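## Task

Locate the red mint tin on one of the desks and place it inside the tote beside the door so that no part of it sticks out past the tote's rim. The task fails if the robot topples or is left leaning. It only counts if the tin stays in place once the robot lets go.

## Robot and tools

Robot: a Hello Robot Stretch 4, about 1.6 m tall. It has one arm, so every action carries a single set of targets. The parts are an omni-wheel base (rim within 0.23 m of the base origin), a lift on a mast, a telescoping arm that reaches forward, a wrist with yaw, pitch and roll, and a two-finger gripper. Loose objects may sometimes get nudged by outside forces.

Frames: the base frame has its origin on the floor under the base centre, with x forward, y left and z up. hand_pose is reported in this frame and marks a point between the open fingertips; the printed value can be somewhat off. The odometry frame is the base frame as it was at the scene's start. Heading is positive to the left, from -3.142 to 3.142.

execute_actions(actions, cameras): actions is a list holding one action, or an empty list to get the state and images without moving. An action may contain:
- "base" with exactly one of these relative moves from where the base last reported itself: translate_m (metres, forward positive, -2 to 2), strafe_m (metres, left positive, -2 to 2) or rotate_rad (radians, counter-clockwise positive, -3.2 to 3.2).
- "joints", absolute targets by name: lift_m 0 to 1.2; arm_m 0 to 0.55 (extension); wrist_yaw_rad -1.134 to 4.276 (0 forward, positive left, 3.14 folded back, above 3.4 the arm may block it); wrist_pitch_rad -1.117 to 4.259 (0 level, 1.57 pointing down); wrist_roll_rad -1.117 to 4.259 (positive turns clockwise seen from behind); gripper_m -0.038 to 0.141 (gap between fingertips, below 0 squeezes). Done tolerances are 0.004 for lift, arm and gripper, 0.02 for yaw and roll, and 0.05 for pitch. A target outside its range is clipped; any other bad value or unknown key rejects the whole call.
- "pace": "slow", "default", "fast" or "max". The base runs at 0.1/0.3/0.4/0.6 m/s and turns at 1/2/3/4 rad/s, with lower caps when the lift is high.
- "contact_limits": {"arm_m": 0 to 0.75}, how hard the arm may push before it stops (0.5 if left out).
- or {"end_of_arm": "enable_torque"} on its own, which turns back on wrist or gripper motors that faulted.
Motions within one action start together. A joint or base left out of an action may keep pushing toward its earlier target. cameras is any of head_camera, head_left_camera, head_right_camera, wrist_camera or "all" (the default); [] returns no images. The "pictures" line lists the order of the images. A single action can run for at most 15 s.

wait(seconds 0 to 10) returns the state with no new commands. zoom_image(camera, region [x0,y0,x1,y1] in pixels, at most 504x504) enlarges part of the latest image. read_manual gives licence text only. finished_scene(scene) ends the scene for good and reports success; the object must already be resting in the tote.

Cameras: head_camera (420x560) looks forward and down from the top of the mast, so turn the base to look elsewhere. head_left_camera and head_right_camera are fisheyes pointed more steeply down that also show the base and arm. wrist_camera (616x392) looks along the fingers, with the fingertips near the bottom of the frame.

Result lines: lidar_m gives 12 sectors of 30 degrees, in metres from the base origin, starting straight ahead and going counter-clockwise (4th is left, 7th behind, 10th right). "-" means nothing seen or closer than 0.25 m. It can miss glass and thin legs. wrist_depth_mm is a 7x7 grid of median depths (100 to 2000 mm). base_odometry comes from wheel counts. When turned_by_wheels and turned_by_imu differ by more than about 0.1 rad, the wheels slipped or the base hit something. base_tilt is in degrees, with about 1.5 degrees of fixed bias. motor_effort is given in percent, with the peak in brackets. on_its_own covers anything this call did not command; "held at" is the target being held.
Statuses: done; off_target (still pushing); contact_stop_at_<key> (blocked, that part goes slack); limit_stop_at_<name>, including own_body (self-collision, often when the gripper is pitched up below -0.2 and rolled) and tilt (leaning more than 6 degrees, wheels, lift and arm go slack); time_out; torque_fault (wrist motor went limp; send enable_torque). If a stop is reported, later calls in the same reply are skipped.

Gripping: command gripper_m smaller than the object's width. The gripper reading does not show whether you are holding something; a firm grip shows as a clear change in the gripper_m effort. If the fingertips catch on a surface, raise the lift. At the start of a scene, unfold with lift_m 0.4 and wrist_yaw_rad 0 in one action.

Do not drive or turn with more than 1 kg held and arm_m above 0.2, especially at fast pace. Avoid strong steady pushes with the gripper held high. Lower the object into the tote and release it so it lies fully inside.

Each tool is called after "Call:" in YAML: its name, and indented under it one key for each argument.

## Session

Call:
execute_actions:
  actions: []

Scene clock: 0.00 s.
base_odometry: x=+0.000 y=+0.000 heading=+0.000 (m, m, rad; odometry frame)
turned_by_wheels: +0.000 (rad since the last result)
turned_by_imu: +0.000 (rad since the last result)
base_tilt: forward=+0.3 right=-0.3 (deg)
lidar_m: 0.80 1.06 1.66 1.40 0.96 0.89 0.92 1.13 1.13 1.81 0.84 0.77
base_status: not commanded
joint_positions: lift_m=+0.184 arm_m=-0.002 wrist_yaw_rad=+3.136 wrist_pitch_rad=-0.004 wrist_roll_rad=-0.009 gripper_m=+0.057
joint_status: not commanded
motor_effort: lift_m=+19 arm_m=+0 wrist_yaw_rad=+0 wrist_pitch_rad=-5 wrist_roll_rad=+0 gripper_m=-3 wheel_0=+0 wheel_1=+0 wheel_2=+0 (%)
hand_pose: x=-0.1187 y=+0.0889 z=+0.3633 quat_wxyz=(+0.003, +0.002, -0.004, +1.000) (m; base frame)
wrist_depth_mm: - 137 1160 1042 960 891 809 / - 134 1118 1042 946 891 831 / - 132 211 1060 976 891 820 / 116 139 1138 1042 976 904 820 / 1499 1336 1182 1060 960 891 831 / 1160 1281 191 1060 200 917 820 / 891 878 946 122 878 842 820
pictures: head_camera, head_left_camera, head_right_camera, wrist_camera
Images, in order (width x height): head_camera 420x560, head_left_camera 420x672, head_right_camera 420x672, wrist_camera 616x392.

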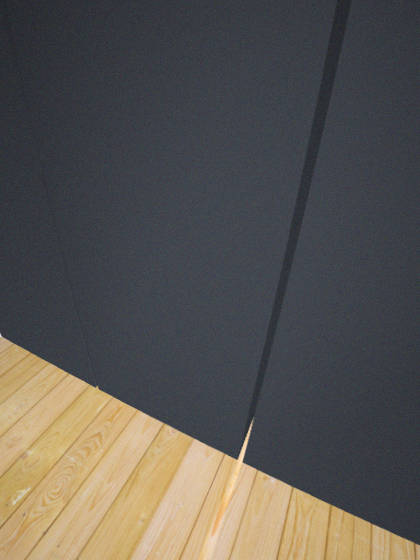

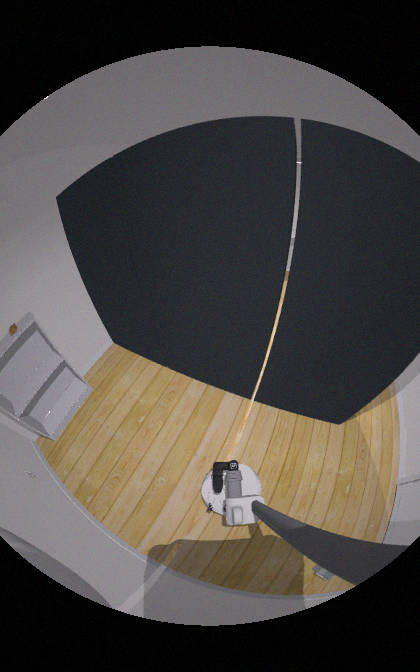

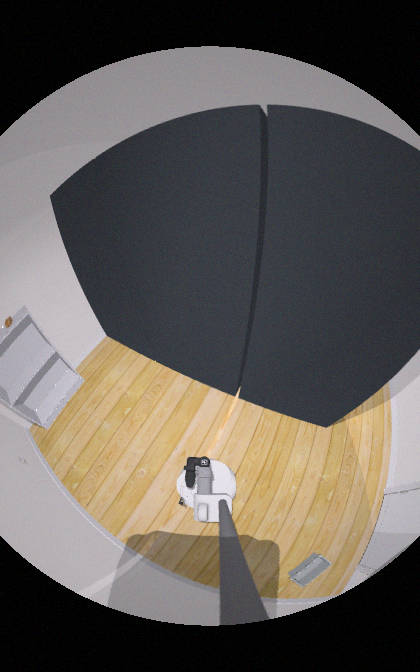

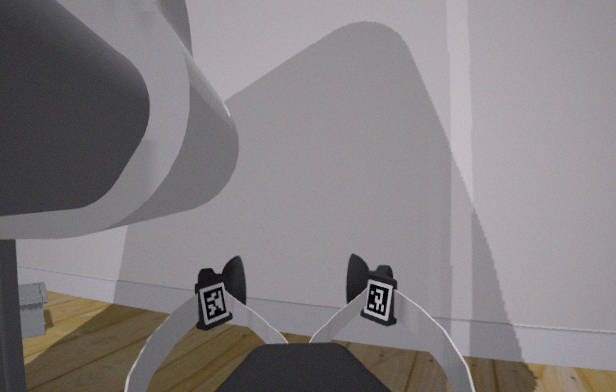

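Call:
execute_actions:
  actions:
    - {"base": {"rotate_rad": -1.4}, "pace": "fast"}

Scene clock: 3.13 s.
base_odometry: x=+0.000 y=+0.000 heading=-1.401 (m, m, rad; odometry frame)
turned_by_wheels: -1.401 (rad since the last result)
turned_by_imu: -1.425 (rad since the last result)
base_tilt: forward=+0.4 right=-0.4 (deg)
lidar_m: 1.04 0.78 0.77 0.83 1.26 1.67 1.17 0.92 0.89 0.95 1.12 1.71
base_status: done
joint_positions: lift_m=+0.184 arm_m=-0.002 wrist_yaw_rad=+3.136 wrist_pitch_rad=-0.004 wrist_roll_rad=-0.009 gripper_m=+0.057
joint_status: not commanded
motor_effort: lift_m=+19(19) arm_m=+0(0) wrist_yaw_rad=-1(0) wrist_pitch_rad=-4(7) wrist_roll_rad=-1(0) gripper_m=-5(4) wheel_0=-2(7) wheel_1=-3(9) wheel_2=-3(10) (%)
hand_pose: x=-0.1187 y=+0.0889 z=+0.3633 quat_wxyz=(+0.003, +0.002, -0.004, +1.000) (m; base frame)
wrist_depth_mm: - 137 1464 1983 - 1756 1661 / - 134 1464 1983 1921 1756 1661 / - 132 210 1921 - 1756 1661 / 116 139 1397 1983 - 1808 1661 / 917 1118 1366 1863 1808 1708 1618 / 946 1078 191 1308 200 1255 1229 / 878 866 960 122 866 842 878
pictures: head_camera, head_left_camera, head_right_camera, wrist_camera
Images, in order (width x height): head_camera 420x560, head_left_camera 420x672, head_right_camera 420x672, wrist_camera 616x392.

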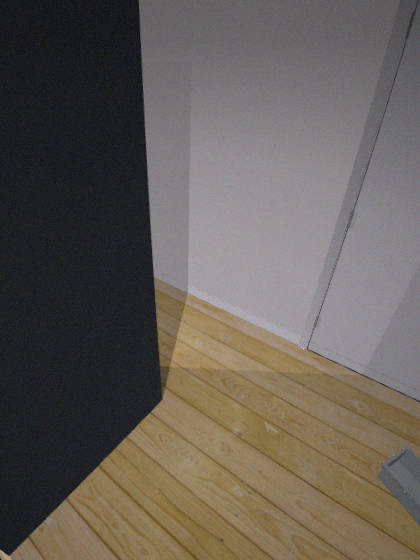

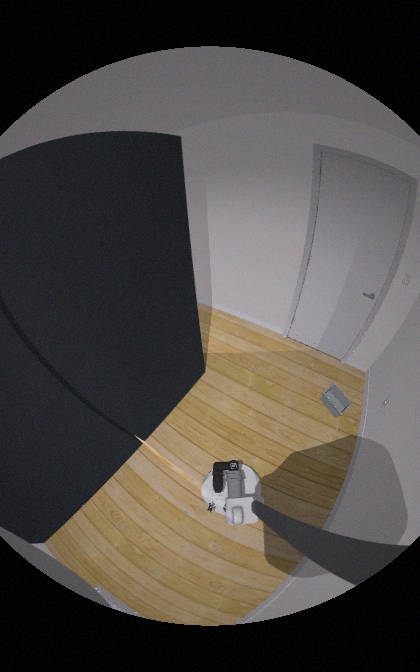

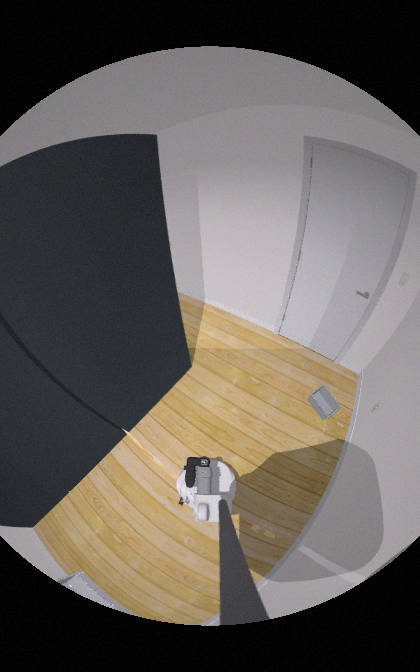

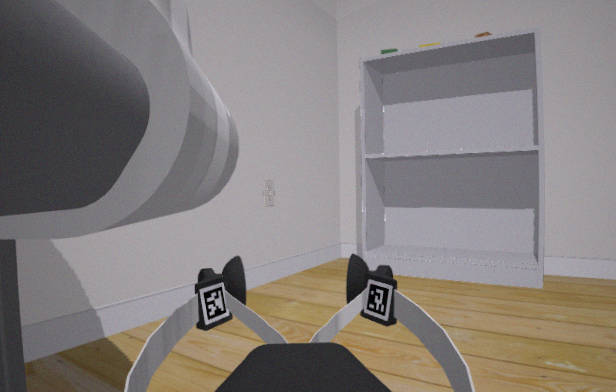

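Call:
execute_actions:
  actions:
    - {"base": {"rotate_rad": -0.1}, "pace": "fast"}
  cameras: []

Call:
execute_actions:
  actions:
    - {"base": {"translate_m": 1.4}, "pace": "max"}

Scene clock: 15.70 s.
base_odometry: x=+0.000 y=+0.000 heading=-1.501 (m, m, rad; odometry frame)
turned_by_wheels: -0.100 (rad since the last result)
turned_by_imu: -0.102 (rad since the last result)
base_tilt: forward=+0.3 right=-0.4 (deg)
lidar_m: 1.16 0.80 0.76 0.82 1.12 1.67 1.31 0.93 0.89 0.94 1.14 1.71
base_status: done
joint_positions: lift_m=+0.184 arm_m=-0.002 wrist_yaw_rad=+3.136 wrist_pitch_rad=-0.004 wrist_roll_rad=-0.009 gripper_m=+0.057
joint_status: not commanded
motor_effort: lift_m=+19(19) arm_m=+0(0) wrist_yaw_rad=-1(0) wrist_pitch_rad=-5(6) wrist_roll_rad=+0(1) gripper_m=-2(3) wheel_0=+0(3) wheel_1=+0(6) wheel_2=-1(5) (%)
hand_pose: x=-0.1187 y=+0.0889 z=+0.3633 quat_wxyz=(+0.003, +0.002, -0.004, +1.000) (m; base frame)
wrist_depth_mm: - 137 1576 - - 1756 1661 / - 134 1618 - 1983 1756 1661 / - 131 211 - - 1756 1708 / 116 139 1537 - - 1863 1708 / 976 1205 1576 - 1863 1808 1708 / 991 1160 191 1308 199 1255 1229 / 891 866 946 122 891 842 891
pictures: none
No camera images: the call's "cameras" was empty. Leave "cameras" out to get every camera's image.

Scene clock: 19.60 s.
base_odometry: x=+0.098 y=-1.397 heading=-1.501 (m, m, rad; odometry frame)
turned_by_wheels: +0.000 (rad since the last result)
turned_by_imu: +0.003 (rad since the last result)
base_tilt: forward=+0.3 right=-0.2 (deg)
lidar_m: 0.55 0.76 2.14 0.53 0.38 0.42 2.33 1.70 1.06 0.76 0.55 0.53
base_status: done
joint_positions: lift_m=+0.184 arm_m=-0.002 wrist_yaw_rad=+3.136 wrist_pitch_rad=-0.004 wrist_roll_rad=-0.009 gripper_m=+0.057
joint_status: not commanded
motor_effort: lift_m=+19(19) arm_m=+0(0) wrist_yaw_rad=+0(1) wrist_pitch_rad=-5(5) wrist_roll_rad=-1(0) gripper_m=-3(2) wheel_0=-2(9) wheel_1=-2(10) wheel_2=+0(13) (%)
hand_pose: x=-0.1187 y=+0.0889 z=+0.3633 quat_wxyz=(+0.003, +0.002, -0.004, +1.000) (m; base frame)
wrist_depth_mm: - 137 - - - 407 377 / - 133 - - - 410 379 / - 132 211 - - 413 379 / 116 138 - - - 415 382 / 1537 1921 - - - 415 379 / 1281 1308 191 1308 200 415 384 / 904 878 960 123 878 404 387
pictures: head_camera, head_left_camera, head_right_camera, wrist_camera
Images, in order (width x height): head_camera 420x560, head_left_camera 420x672, head_right_camera 420x672, wrist_camera 616x392.

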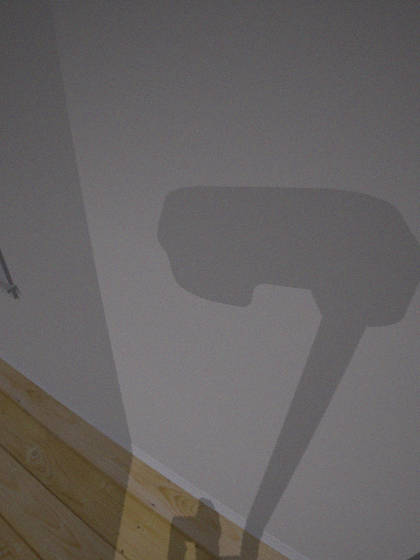

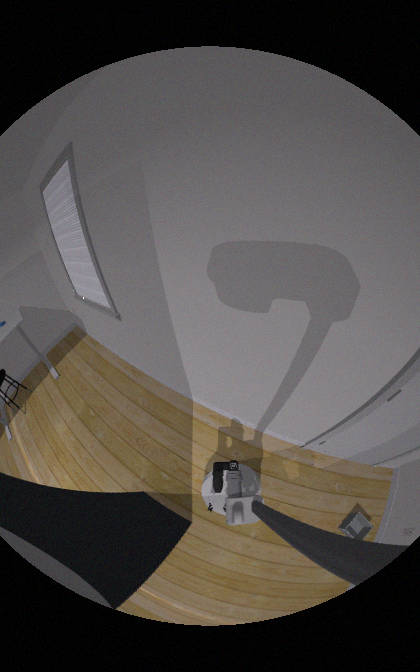

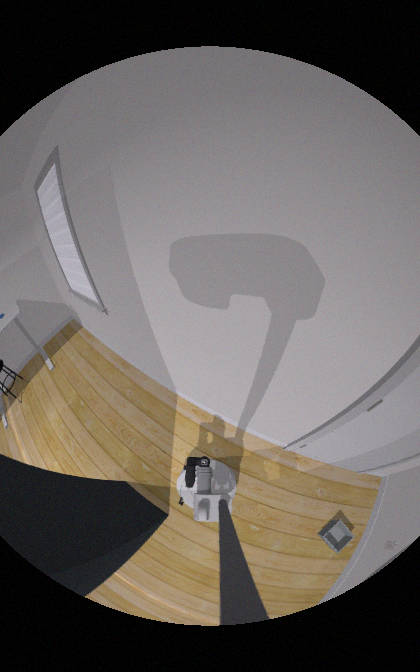

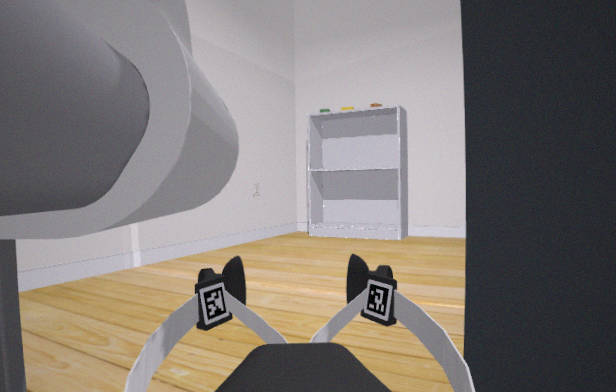

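Call:
execute_actions:
  actions:
    - {"base": {"rotate_rad": 1.3}, "pace": "fast"}

Scene clock: 21.90 s.
base_odometry: x=+0.098 y=-1.397 heading=-0.201 (m, m, rad; odometry frame)
turned_by_wheels: +1.300 (rad since the last result)
turned_by_imu: +1.324 (rad since the last result)
base_tilt: forward=+0.4 right=-0.3 (deg)
lidar_m: 2.32 0.45 0.37 2.93 1.86 1.09 1.08 0.63 0.51 0.53 0.62 1.09
base_status: done
joint_positions: lift_m=+0.184 arm_m=-0.002 wrist_yaw_rad=+3.136 wrist_pitch_rad=-0.004 wrist_roll_rad=-0.009 gripper_m=+0.057
joint_status: not commanded
motor_effort: lift_m=+19(19) arm_m=+0(0) wrist_yaw_rad=-1(0) wrist_pitch_rad=-6(6) wrist_roll_rad=-1(0) gripper_m=-3(3) wheel_0=-1(11) wheel_1=+1(10) wheel_2=+2(8) (%)
hand_pose: x=-0.1187 y=+0.0889 z=+0.3633 quat_wxyz=(+0.003, +0.002, -0.004, +1.000) (m; base frame)
wrist_depth_mm: - 137 1576 1708 1661 1576 1499 / - 134 1618 1756 1661 1618 1537 / - 132 211 1756 1708 1576 1499 / 116 138 1430 1756 1708 1618 1537 / 707 991 1430 1756 1661 1618 1537 / 741 931 192 1229 200 1255 1229 / 732 842 931 122 866 866 878
pictures: head_camera, head_left_camera, head_right_camera, wrist_camera
Images, in order (width x height): head_camera 420x560, head_left_camera 420x672, head_right_camera 420x672, wrist_camera 616x392.

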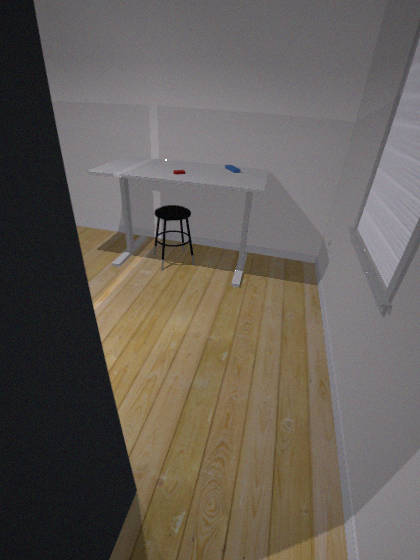

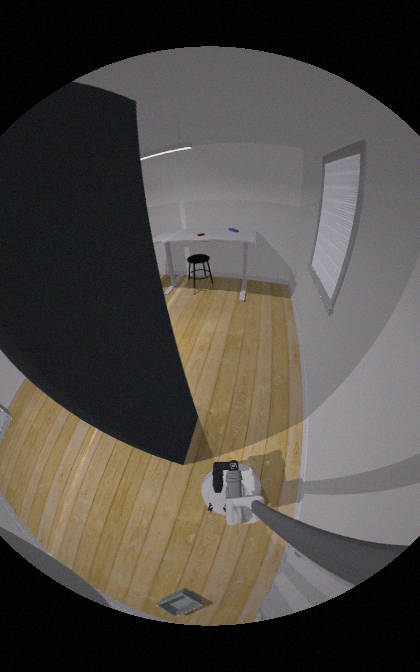

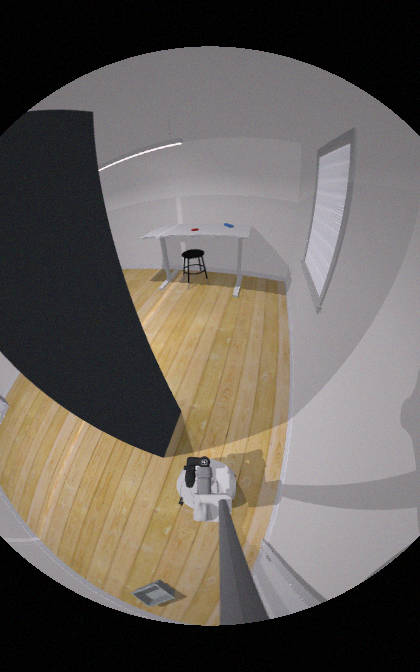

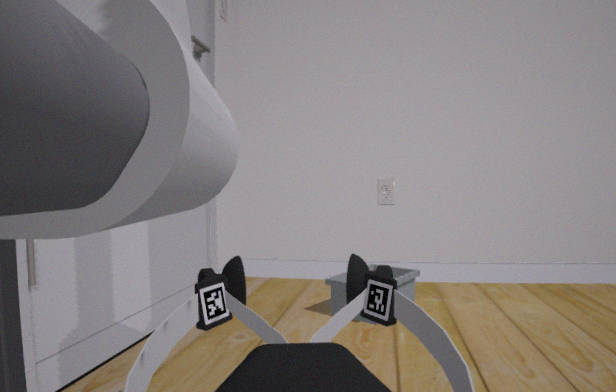

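Call:
zoom_image:
  camera: "head_camera"
  region: [70, 130, 290, 300]

Region (70, 130, 290, 300) of head_camera's 420x560 image, scaled by 2.291, with more detail than that image has; it fills the top 389 rows of this view, and the rest is white.

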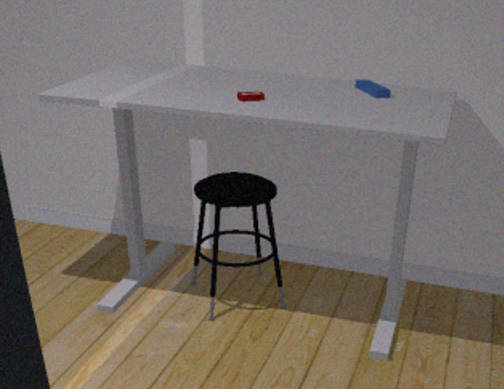

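Call:
execute_actions:
  actions:
    - {"base": {"translate_m": 1.7}, "joints": {"lift_m": 1.1}, "pace": "fast"}

Scene clock: 47.80 s.
base_odometry: x=+1.764 y=-1.735 heading=-0.201 (m, m, rad; odometry frame)
turned_by_wheels: +0.000 (rad since the last result)
turned_by_imu: +0.004 (rad since the last result)
base_tilt: forward=+0.2 right=-0.4 (deg)
lidar_m: 0.65 0.77 1.31 1.94 1.25 1.07 1.06 1.17 0.95 0.94 1.15 0.64
base_status: done
joint_positions: lift_m=+1.100 arm_m=-0.002 wrist_yaw_rad=+3.136 wrist_pitch_rad=-0.004 wrist_roll_rad=-0.009 gripper_m=+0.057
joint_status: all done
motor_effort: lift_m=+21(24) arm_m=+0(0) wrist_yaw_rad=+0(0) wrist_pitch_rad=-8(4) wrist_roll_rad=-1(0) gripper_m=-2(3) wheel_0=+0(6) wheel_1=-1(7) wheel_2=+0(13) (%)
hand_pose: x=-0.1187 y=+0.0889 z=+1.2792 quat_wxyz=(+0.003, +0.002, -0.004, +1.000) (m; base frame)
wrist_depth_mm: - 137 - - 1281 1308 1255 / - 134 - - 1618 1464 1430 / - 132 211 - 1576 1464 1281 / 116 138 - - 1618 1499 1430 / 1205 1661 - - 1576 1499 1397 / 1229 1576 192 - 200 1255 1229 / 1229 1464 - 123 1537 1499 1464
pictures: head_camera, head_left_camera, head_right_camera, wrist_camera
Images, in order (width x height): head_camera 420x560, head_left_camera 420x672, head_right_camera 420x672, wrist_camera 616x392.

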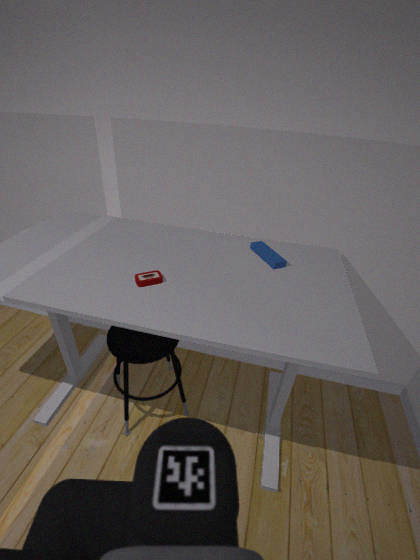

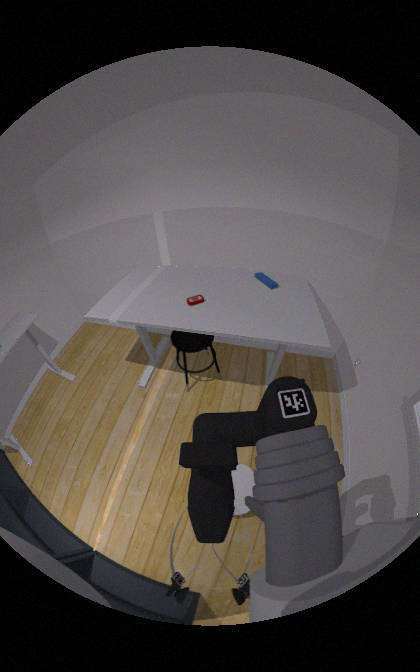

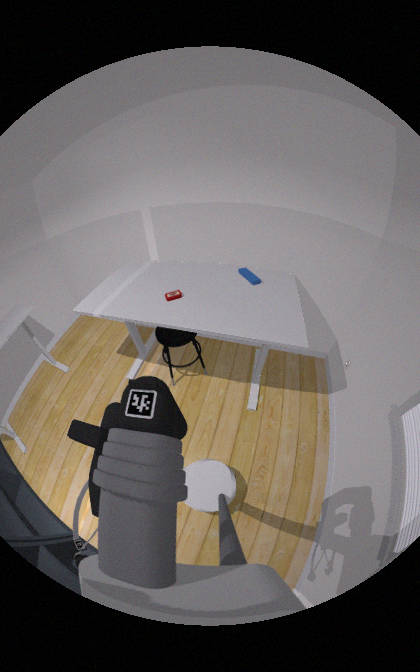

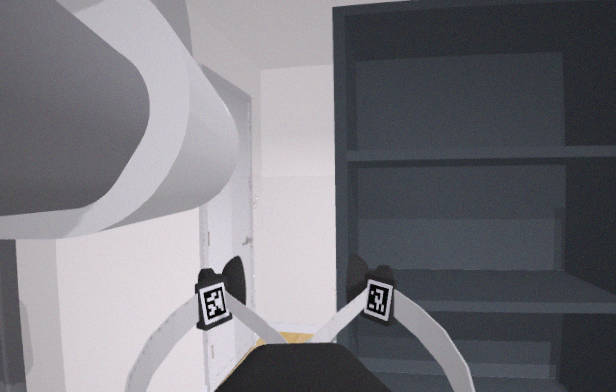

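Call:
zoom_image:
  camera: "head_camera"
  region: [110, 250, 190, 310]

Region (110, 250, 190, 310) of head_camera's 420x560 image, scaled by 6.300, with more detail than that image has; it fills the top 378 rows of this view, and the rest is white.

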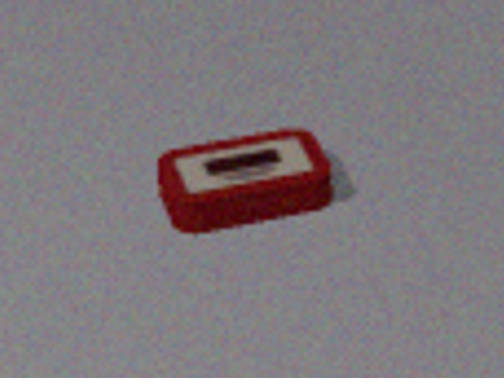

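Call:
execute_actions:
  actions:
    - {"base": {"rotate_rad": 0.233}, "joints": {"lift_m": 1.15, "wrist_yaw_rad": 1.62, "wrist_pitch_rad": 1.57, "wrist_roll_rad": 0, "gripper_m": 0.12}, "pace": "fast"}

Scene clock: 71.20 s.
base_odometry: x=+1.764 y=-1.735 heading=+0.032 (m, m, rad; odometry frame)
turned_by_wheels: +0.233 (rad since the last result)
turned_by_imu: +0.237 (rad since the last result)
base_tilt: forward=+0.3 right=-0.3 (deg)
lidar_m: 0.68 0.92 1.93 1.57 1.11 1.05 1.47 1.01 0.94 0.99 0.71 0.66
base_status: done
joint_positions: lift_m=+1.150 arm_m=-0.002 wrist_yaw_rad=+1.621 wrist_pitch_rad=+1.570 wrist_roll_rad=+0.000 gripper_m=+0.120
joint_status: all done
motor_effort: lift_m=+20(22) arm_m=+0(0) wrist_yaw_rad=-3(9) wrist_pitch_rad=+2(6) wrist_roll_rad=+1(1) gripper_m=-1(4) wheel_0=-3(5) wheel_1=-1(6) wheel_2=-2(4) (%)
hand_pose: x=+0.2567 y=+0.0047 z=+1.0396 quat_wxyz=(+0.488, -0.512, +0.487, +0.513) (m; base frame)
wrist_depth_mm: 1205 1255 1229 1229 1255 1281 1308 / 1229 1229 1255 1255 1255 1255 1281 / 1229 1255 1078 1229 1281 1308 1281 / 1229 1229 1042 1229 1255 1255 1308 / 1229 946 1025 1255 1255 1281 1308 / 508 1255 1281 1281 225 1308 1308 / 1255 1229 1255 122 1281 1308 1281
pictures: head_camera, head_left_camera, head_right_camera, wrist_camera
Images, in order (width x height): head_camera 420x560, head_left_camera 420x672, head_right_camera 420x672, wrist_camera 616x392.

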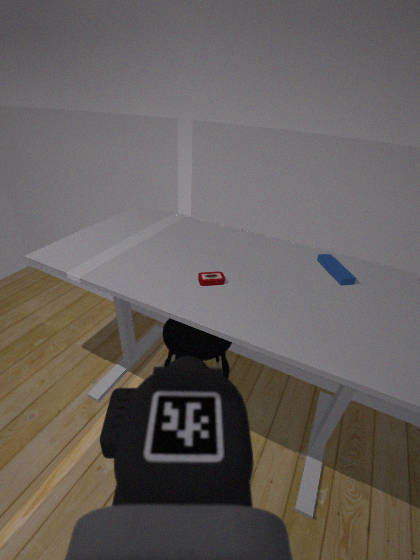

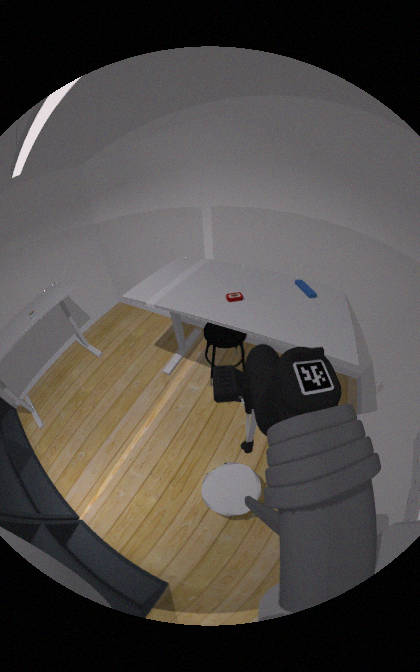

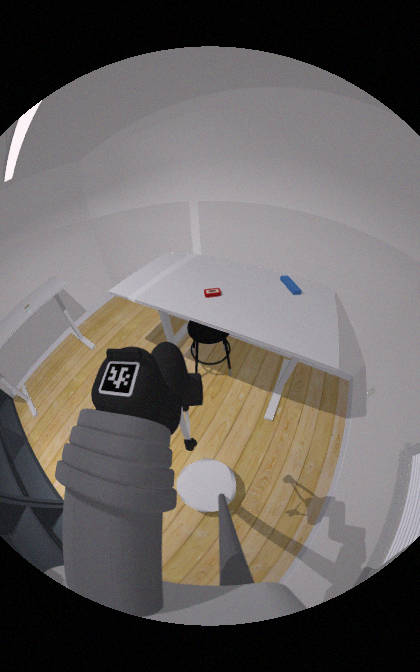

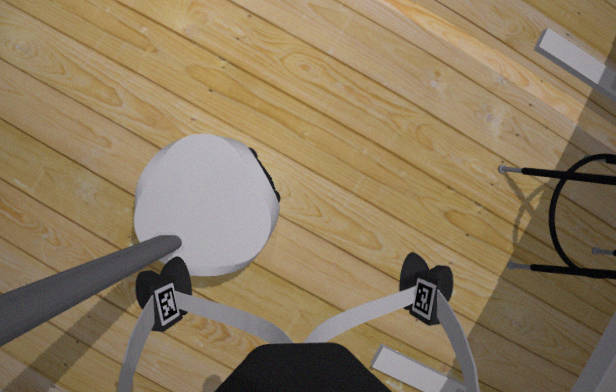

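Call:
execute_actions:
  actions:
    - {"base": {"translate_m": 0.42}, "joints": {"arm_m": 0.39}, "pace": "fast"}

Scene clock: 75.87 s.
base_odometry: x=+2.184 y=-1.722 heading=+0.032 (m, m, rad; odometry frame)
turned_by_wheels: +0.000 (rad since the last result)
turned_by_imu: +0.001 (rad since the last result)
base_tilt: forward=+0.4 right=-0.3 (deg)
lidar_m: 0.32 0.41 1.73 1.81 1.51 1.42 1.75 1.21 1.14 0.46 0.31 0.28
base_status: done
joint_positions: lift_m=+1.150 arm_m=+0.389 wrist_yaw_rad=+1.620 wrist_pitch_rad=+1.570 wrist_roll_rad=+0.000 gripper_m=+0.120
joint_status: all done
motor_effort: lift_m=+20(20) arm_m=+7(6) wrist_yaw_rad=-2(2) wrist_pitch_rad=+0(3) wrist_roll_rad=+0(1) gripper_m=-1(0) wheel_0=+0(7) wheel_1=-1(6) wheel_2=+2(9) (%)
hand_pose: x=+0.6470 y=+0.0046 z=+1.0396 quat_wxyz=(+0.488, -0.512, +0.487, +0.513) (m; base frame)
wrist_depth_mm: 1205 304 307 310 315 315 319 / 304 306 310 310 315 317 319 / 306 307 312 314 317 320 320 / 306 310 312 314 317 320 320 / 309 310 314 315 317 324 324 / 310 309 294 315 225 322 324 / 312 314 294 122 322 322 325
pictures: head_camera, head_left_camera, head_right_camera, wrist_camera
Images, in order (width x height): head_camera 420x560, head_left_camera 420x672, head_right_camera 420x672, wrist_camera 616x392.

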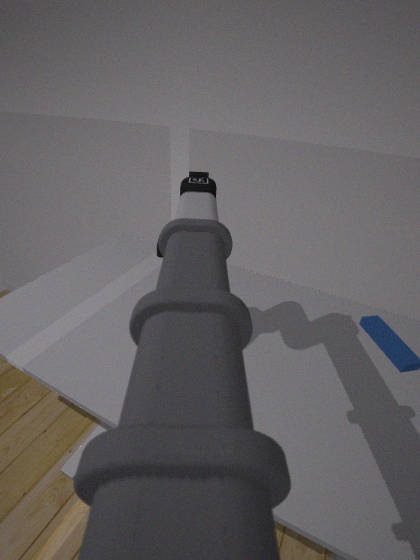

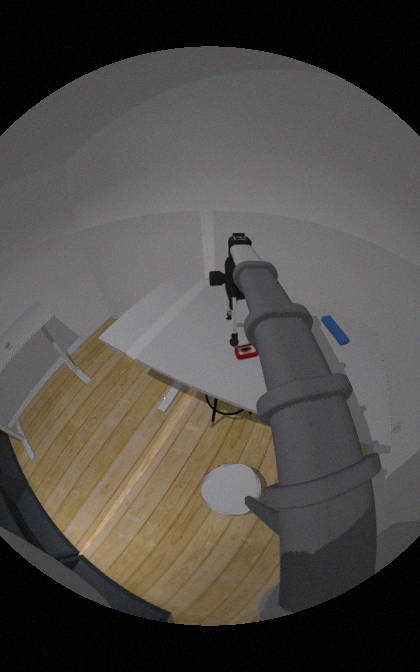

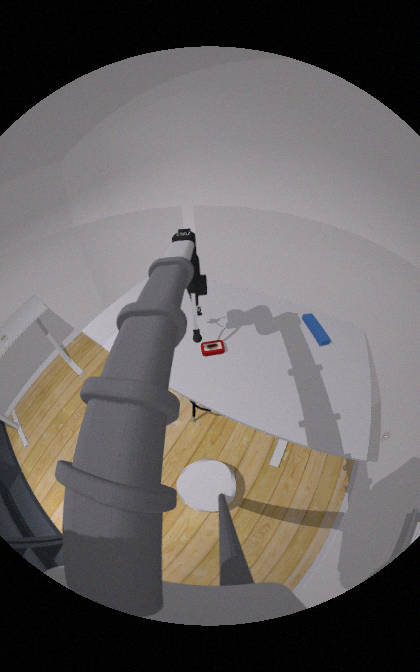

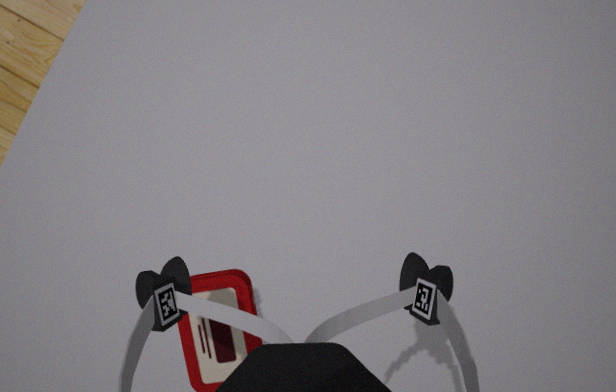

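Call:
zoom_image:
  camera: "wrist_camera"
  region: [110, 232, 350, 392]

Region (110, 232, 350, 392) of wrist_camera's 616x392 image, scaled by 2.100.

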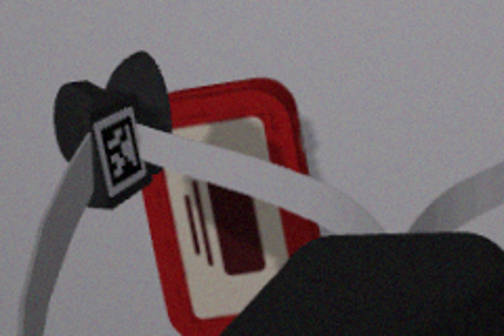

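Call:
execute_actions:
  actions:
    - {"base": {"rotate_rad": -0.109}, "joints": {"arm_m": 0.337, "wrist_roll_rad": -0.253, "lift_m": 1.12, "gripper_m": 0.10}}
  cameras: ["wrist_camera", "head_right_camera"]

Scene clock: 100.37 s.
base_odometry: x=+2.184 y=-1.722 heading=-0.077 (m, m, rad; odometry frame)
turned_by_wheels: -0.109 (rad since the last result)
turned_by_imu: -0.111 (rad since the last result)
base_tilt: forward=+0.5 right=-0.1 (deg)
lidar_m: 0.29 0.40 0.77 1.77 1.56 1.42 1.43 1.30 1.14 0.55 0.33 0.28
base_status: done
joint_positions: lift_m=+1.120 arm_m=+0.338 wrist_yaw_rad=+1.620 wrist_pitch_rad=+1.570 wrist_roll_rad=-0.253 gripper_m=+0.100
joint_status: all done
motor_effort: lift_m=+17(21) arm_m=-7(6) wrist_yaw_rad=-1(1) wrist_pitch_rad=+0(1) wrist_roll_rad=-1(4) gripper_m=-2(4) wheel_0=+2(5) wheel_1=+2(5) wheel_2=+0(5) (%)
hand_pose: x=+0.5965 y=+0.0045 z=+1.0099 quat_wxyz=(+0.419, -0.569, +0.419, +0.570) (m; base frame)
wrist_depth_mm: 1182 277 282 282 283 285 287 / 278 278 281 283 286 287 290 / 277 279 282 283 287 289 290 / 279 281 282 283 289 290 293 / 279 282 282 265 289 290 293 / 279 283 215 266 206 293 294 / 282 282 287 123 289 294 296
pictures: head_right_camera, wrist_camera
Images, in order (width x height): head_right_camera 420x672, wrist_camera 616x392.

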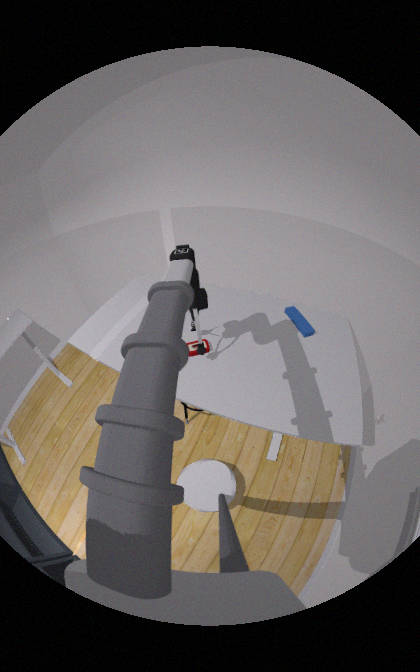

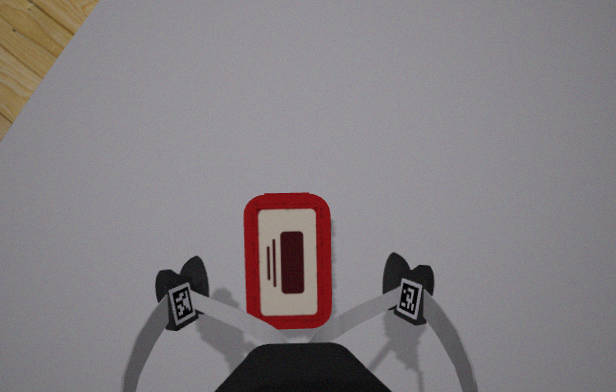

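Call:
execute_actions:
  actions:
    - {"joints": {"arm_m": 0.333, "lift_m": 1.084, "gripper_m": 0.085}}
  cameras: ["wrist_camera", "head_right_camera"]

Scene clock: 103.77 s.
base_odometry: x=+2.184 y=-1.722 heading=-0.077 (m, m, rad; odometry frame)
turned_by_wheels: +0.000 (rad since the last result)
turned_by_imu: +0.000 (rad since the last result)
base_tilt: forward=+0.4 right=-0.3 (deg)
lidar_m: 0.30 0.37 0.78 1.77 1.53 1.42 1.46 1.29 1.14 0.54 0.33 0.29
base_status: not commanded
joint_positions: lift_m=+1.084 arm_m=+0.334 wrist_yaw_rad=+1.620 wrist_pitch_rad=+1.570 wrist_roll_rad=-0.253 gripper_m=+0.085
joint_status: all done
motor_effort: lift_m=+17(18) arm_m=-7(8) wrist_yaw_rad=-1(1) wrist_pitch_rad=+1(1) wrist_roll_rad=-1(2) gripper_m=-1(3) wheel_0=+3(3) wheel_1=+3(2) wheel_2=+0(0) (%)
hand_pose: x=+0.5925 y=+0.0045 z=+0.9739 quat_wxyz=(+0.419, -0.569, +0.419, +0.570) (m; base frame)
wrist_depth_mm: 241 242 245 247 248 250 252 / 242 244 245 248 250 252 253 / 243 245 246 248 250 253 254 / 243 246 247 248 252 252 255 / 244 245 247 229 252 255 256 / 246 247 201 229 201 256 256 / 246 247 251 123 255 256 258
pictures: head_right_camera, wrist_camera
Images, in order (width x height): head_right_camera 420x672, wrist_camera 616x392.

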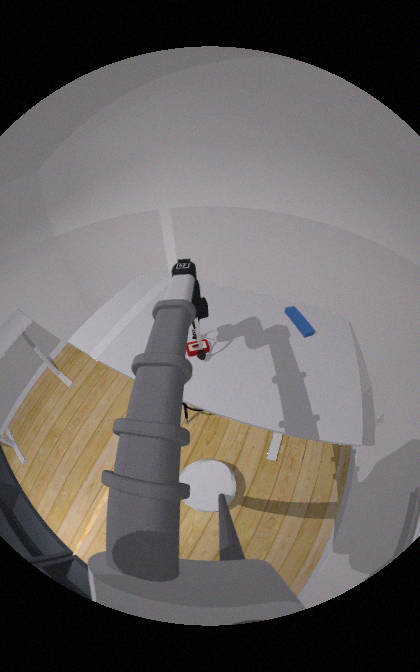

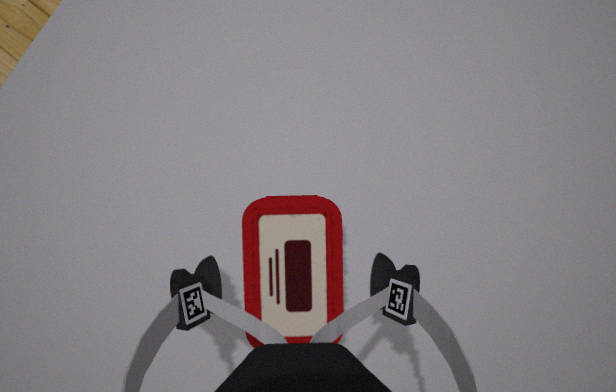

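Call:
zoom_image:
  camera: "wrist_camera"
  region: [150, 190, 450, 392]

Call:
zoom_image:
  camera: "head_right_camera"
  region: [160, 290, 260, 380]

Region (150, 190, 450, 392) of wrist_camera's 616x392 image, scaled by 1.680; it fills the top 339 rows of this view, and the rest is white.

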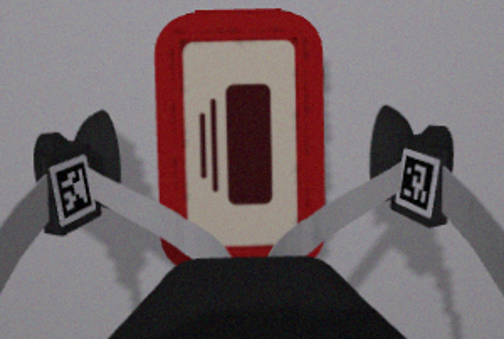

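Region (160, 290, 260, 380) of head_right_camera's 420x672 image, scaled by 5.040, with more detail than that image has; it fills the top 454 rows of this view, and the rest is white.

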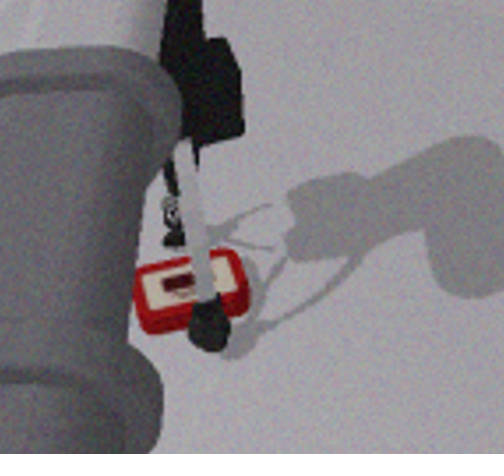

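Call:
execute_actions:
  actions:
    - {"joints": {"lift_m": 1.078, "gripper_m": 0.07}, "pace": "slow"}
  cameras: ["wrist_camera", "head_right_camera"]

Scene clock: 108.73 s.
base_odometry: x=+2.184 y=-1.722 heading=-0.077 (m, m, rad; odometry frame)
turned_by_wheels: +0.000 (rad since the last result)
turned_by_imu: +0.000 (rad since the last result)
base_tilt: forward=+0.5 right=-0.4 (deg)
lidar_m: 0.29 0.39 0.77 1.75 1.55 1.40 1.42 1.29 1.14 0.53 0.34 0.30
base_status: not commanded
joint_positions: lift_m=+1.079 arm_m=+0.334 wrist_yaw_rad=+1.620 wrist_pitch_rad=+1.570 wrist_roll_rad=-0.253 gripper_m=+0.070
joint_status: all done
motor_effort: lift_m=+12(16) arm_m=-7(7) wrist_yaw_rad=-1(1) wrist_pitch_rad=+1(1) wrist_roll_rad=-1(1) gripper_m=-8(9) wheel_0=+2(2) wheel_1=+2(2) wheel_2=+0(0) (%)
hand_pose: x=+0.5924 y=+0.0046 z=+0.9683 quat_wxyz=(+0.419, -0.569, +0.419, +0.570) (m; base frame)
wrist_depth_mm: 237 240 242 244 247 249 250 / 238 240 243 245 247 249 251 / 240 241 244 247 249 251 253 / 242 242 244 246 249 250 253 / 241 243 245 226 250 253 254 / 242 244 216 228 204 254 255 / 243 245 247 121 252 255 257
pictures: head_right_camera, wrist_camera
Images, in order (width x height): head_right_camera 420x672, wrist_camera 616x392.

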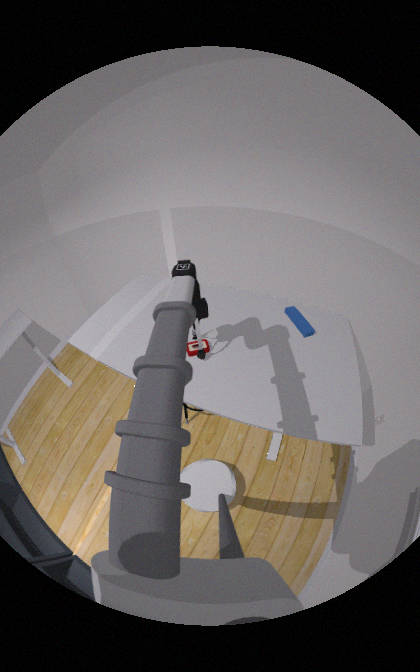

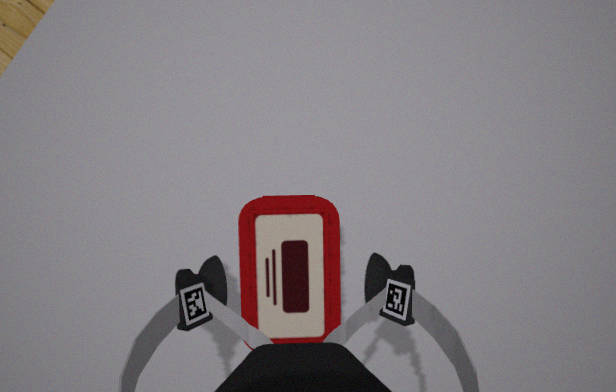

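Call:
execute_actions:
  actions:
    - {"joints": {"lift_m": 1.086, "gripper_m": 0.07}, "pace": "slow"}
  cameras: ["wrist_camera"]

Scene clock: 111.27 s.
base_odometry: x=+2.184 y=-1.722 heading=-0.077 (m, m, rad; odometry frame)
turned_by_wheels: +0.000 (rad since the last result)
turned_by_imu: +0.000 (rad since the last result)
base_tilt: forward=+0.2 right=-0.3 (deg)
lidar_m: 0.29 0.38 0.78 1.79 1.58 1.41 1.45 1.26 1.15 0.51 0.33 0.29
base_status: not commanded
joint_positions: lift_m=+1.086 arm_m=+0.334 wrist_yaw_rad=+1.620 wrist_pitch_rad=+1.570 wrist_roll_rad=-0.253 gripper_m=+0.070
joint_status: all done
motor_effort: lift_m=+21(23) arm_m=-7(7) wrist_yaw_rad=-1(1) wrist_pitch_rad=-1(2) wrist_roll_rad=-1(1) gripper_m=-3(9) wheel_0=+2(2) wheel_1=+2(2) wheel_2=+0(0) (%)
hand_pose: x=+0.5924 y=+0.0046 z=+0.9755 quat_wxyz=(+0.419, -0.569, +0.419, +0.570) (m; base frame)
wrist_depth_mm: 242 244 246 249 251 253 253 / 244 246 247 251 252 253 254 / 244 246 248 249 252 254 256 / 245 247 249 250 254 255 256 / 246 249 248 229 255 256 257 / 248 250 202 231 198 256 258 / 249 250 252 122 257 258 259
pictures: wrist_camera
Images, in order (width x height): wrist_camera 616x392.

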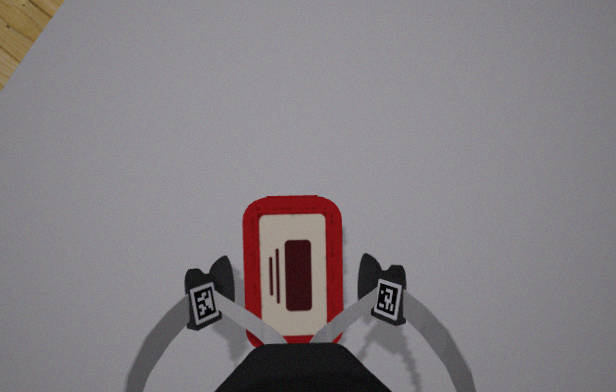

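Call:
execute_actions:
  actions:
    - {"joints": {"gripper_m": 0.015}}
  cameras: ["wrist_camera", "head_right_camera"]

Scene clock: 113.60 s.
base_odometry: x=+2.184 y=-1.722 heading=-0.077 (m, m, rad; odometry frame)
turned_by_wheels: +0.000 (rad since the last result)
turned_by_imu: +0.000 (rad since the last result)
base_tilt: forward=+0.4 right=-0.1 (deg)
lidar_m: 0.29 0.39 0.77 1.77 1.56 1.43 1.45 1.28 1.13 0.53 0.35 0.28
base_status: not commanded
joint_positions: lift_m=+1.086 arm_m=+0.334 wrist_yaw_rad=+1.620 wrist_pitch_rad=+1.570 wrist_roll_rad=-0.253 gripper_m=+0.016
joint_status: all done
motor_effort: lift_m=+21(21) arm_m=-7(7) wrist_yaw_rad=-1(1) wrist_pitch_rad=+2(2) wrist_roll_rad=-1(1) gripper_m=-27(28) wheel_0=+2(2) wheel_1=+2(2) wheel_2=+0(0) (%)
hand_pose: x=+0.5924 y=+0.0046 z=+0.9755 quat_wxyz=(+0.419, -0.569, +0.419, +0.570) (m; base frame)
wrist_depth_mm: 243 244 246 248 250 253 253 / 243 245 247 248 251 253 254 / 244 247 248 249 252 255 256 / 246 247 250 250 253 255 256 / 246 249 249 221 254 256 257 / 247 248 191 223 191 257 258 / 248 250 251 122 255 257 259
pictures: head_right_camera, wrist_camera
Images, in order (width x height): head_right_camera 420x672, wrist_camera 616x392.

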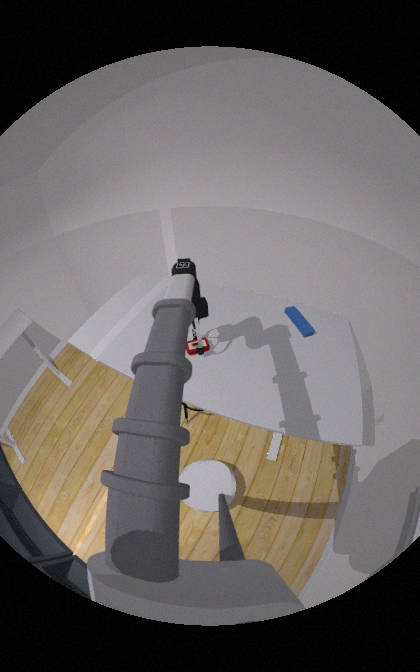

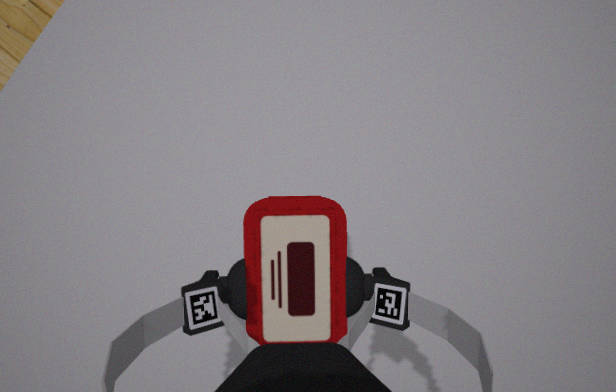

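Call:
execute_actions:
  actions:
    - {"joints": {"lift_m": 1.13}}
  cameras: ["wrist_camera"]

Scene clock: 116.47 s.
base_odometry: x=+2.184 y=-1.722 heading=-0.077 (m, m, rad; odometry frame)
turned_by_wheels: +0.000 (rad since the last result)
turned_by_imu: +0.000 (rad since the last result)
base_tilt: forward=+0.3 right=-0.3 (deg)
lidar_m: 0.30 0.37 0.77 1.77 1.56 1.42 1.45 1.28 1.14 0.55 0.34 0.27
base_status: not commanded
joint_positions: lift_m=+1.130 arm_m=+0.334 wrist_yaw_rad=+1.620 wrist_pitch_rad=+1.570 wrist_roll_rad=-0.253 gripper_m=+0.016
joint_status: all done
motor_effort: lift_m=+21(21) arm_m=-7(7) wrist_yaw_rad=-1(1) wrist_pitch_rad=-1(0) wrist_roll_rad=-1(1) gripper_m=-28(26) wheel_0=+2(2) wheel_1=+2(2) wheel_2=+0(0) (%)
hand_pose: x=+0.5924 y=+0.0046 z=+1.0195 quat_wxyz=(+0.419, -0.569, +0.419, +0.570) (m; base frame)
wrist_depth_mm: 1205 286 290 291 294 296 297 / 286 289 290 293 294 297 300 / 287 289 291 294 296 297 300 / 290 290 293 294 297 297 303 / 289 291 291 221 297 300 303 / 291 291 191 224 191 301 303 / 294 293 296 123 301 304 304
pictures: wrist_camera
Images, in order (width x height): wrist_camera 616x392.

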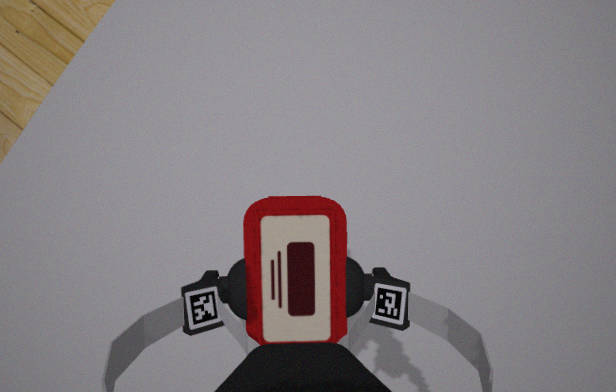

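Call:
execute_actions:
  actions:
    - {"base": {"rotate_rad": 3.03}, "joints": {"arm_m": 0.02, "lift_m": 1.14}, "pace": "fast"}

Scene clock: 144.03 s.
base_odometry: x=+2.184 y=-1.722 heading=+2.953 (m, m, rad; odometry frame)
turned_by_wheels: +3.030 (rad since the last result)
turned_by_imu: +3.084 (rad since the last result)
base_tilt: forward=+0.5 right=-0.3 (deg)
lidar_m: 1.43 1.31 1.12 1.14 0.36 0.28 0.29 0.36 0.65 1.76 1.63 1.44
base_status: done
joint_positions: lift_m=+1.140 arm_m=+0.021 wrist_yaw_rad=+1.620 wrist_pitch_rad=+1.570 wrist_roll_rad=-0.253 gripper_m=+0.016
joint_status: all done
motor_effort: lift_m=+21(23) arm_m=-7(7) wrist_yaw_rad=-1(1) wrist_pitch_rad=+2(2) wrist_roll_rad=-1(1) gripper_m=-27(28) wheel_0=-2(8) wheel_1=-2(5) wheel_2=+0(7) (%)
hand_pose: x=+0.2795 y=+0.0045 z=+1.0296 quat_wxyz=(+0.419, -0.569, +0.419, +0.570) (m; base frame)
wrist_depth_mm: 1205 1205 1229 1205 1281 1229 1255 / 1205 1229 1255 1229 1229 1255 1281 / 1205 1229 1025 1255 1229 1255 1281 / 1229 1042 1025 1118 1281 1281 1308 / 1229 1255 1042 221 1255 1281 1308 / 1205 1229 191 224 191 1281 1281 / 1205 1255 1255 123 1281 1281 1281
pictures: head_camera, head_left_camera, head_right_camera, wrist_camera
Images, in order (width x height): head_camera 420x560, head_left_camera 420x672, head_right_camera 420x672, wrist_camera 616x392.

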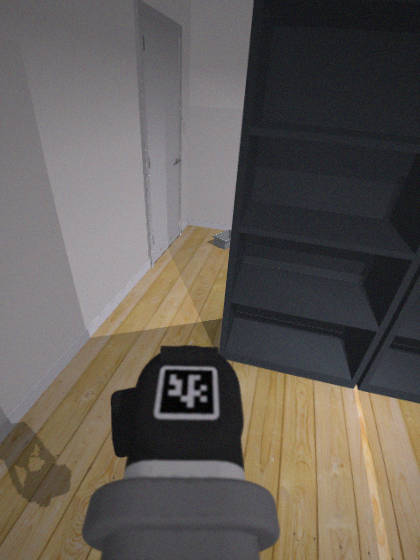

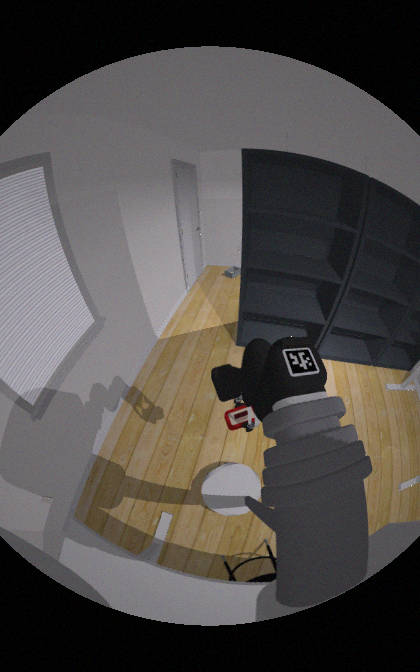

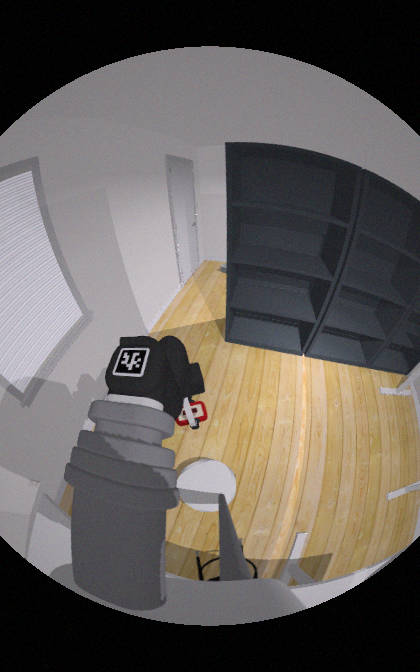

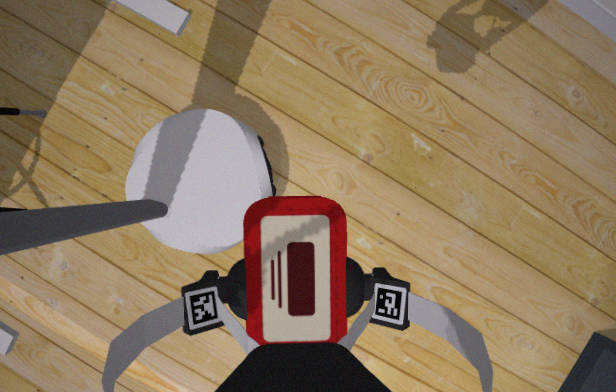

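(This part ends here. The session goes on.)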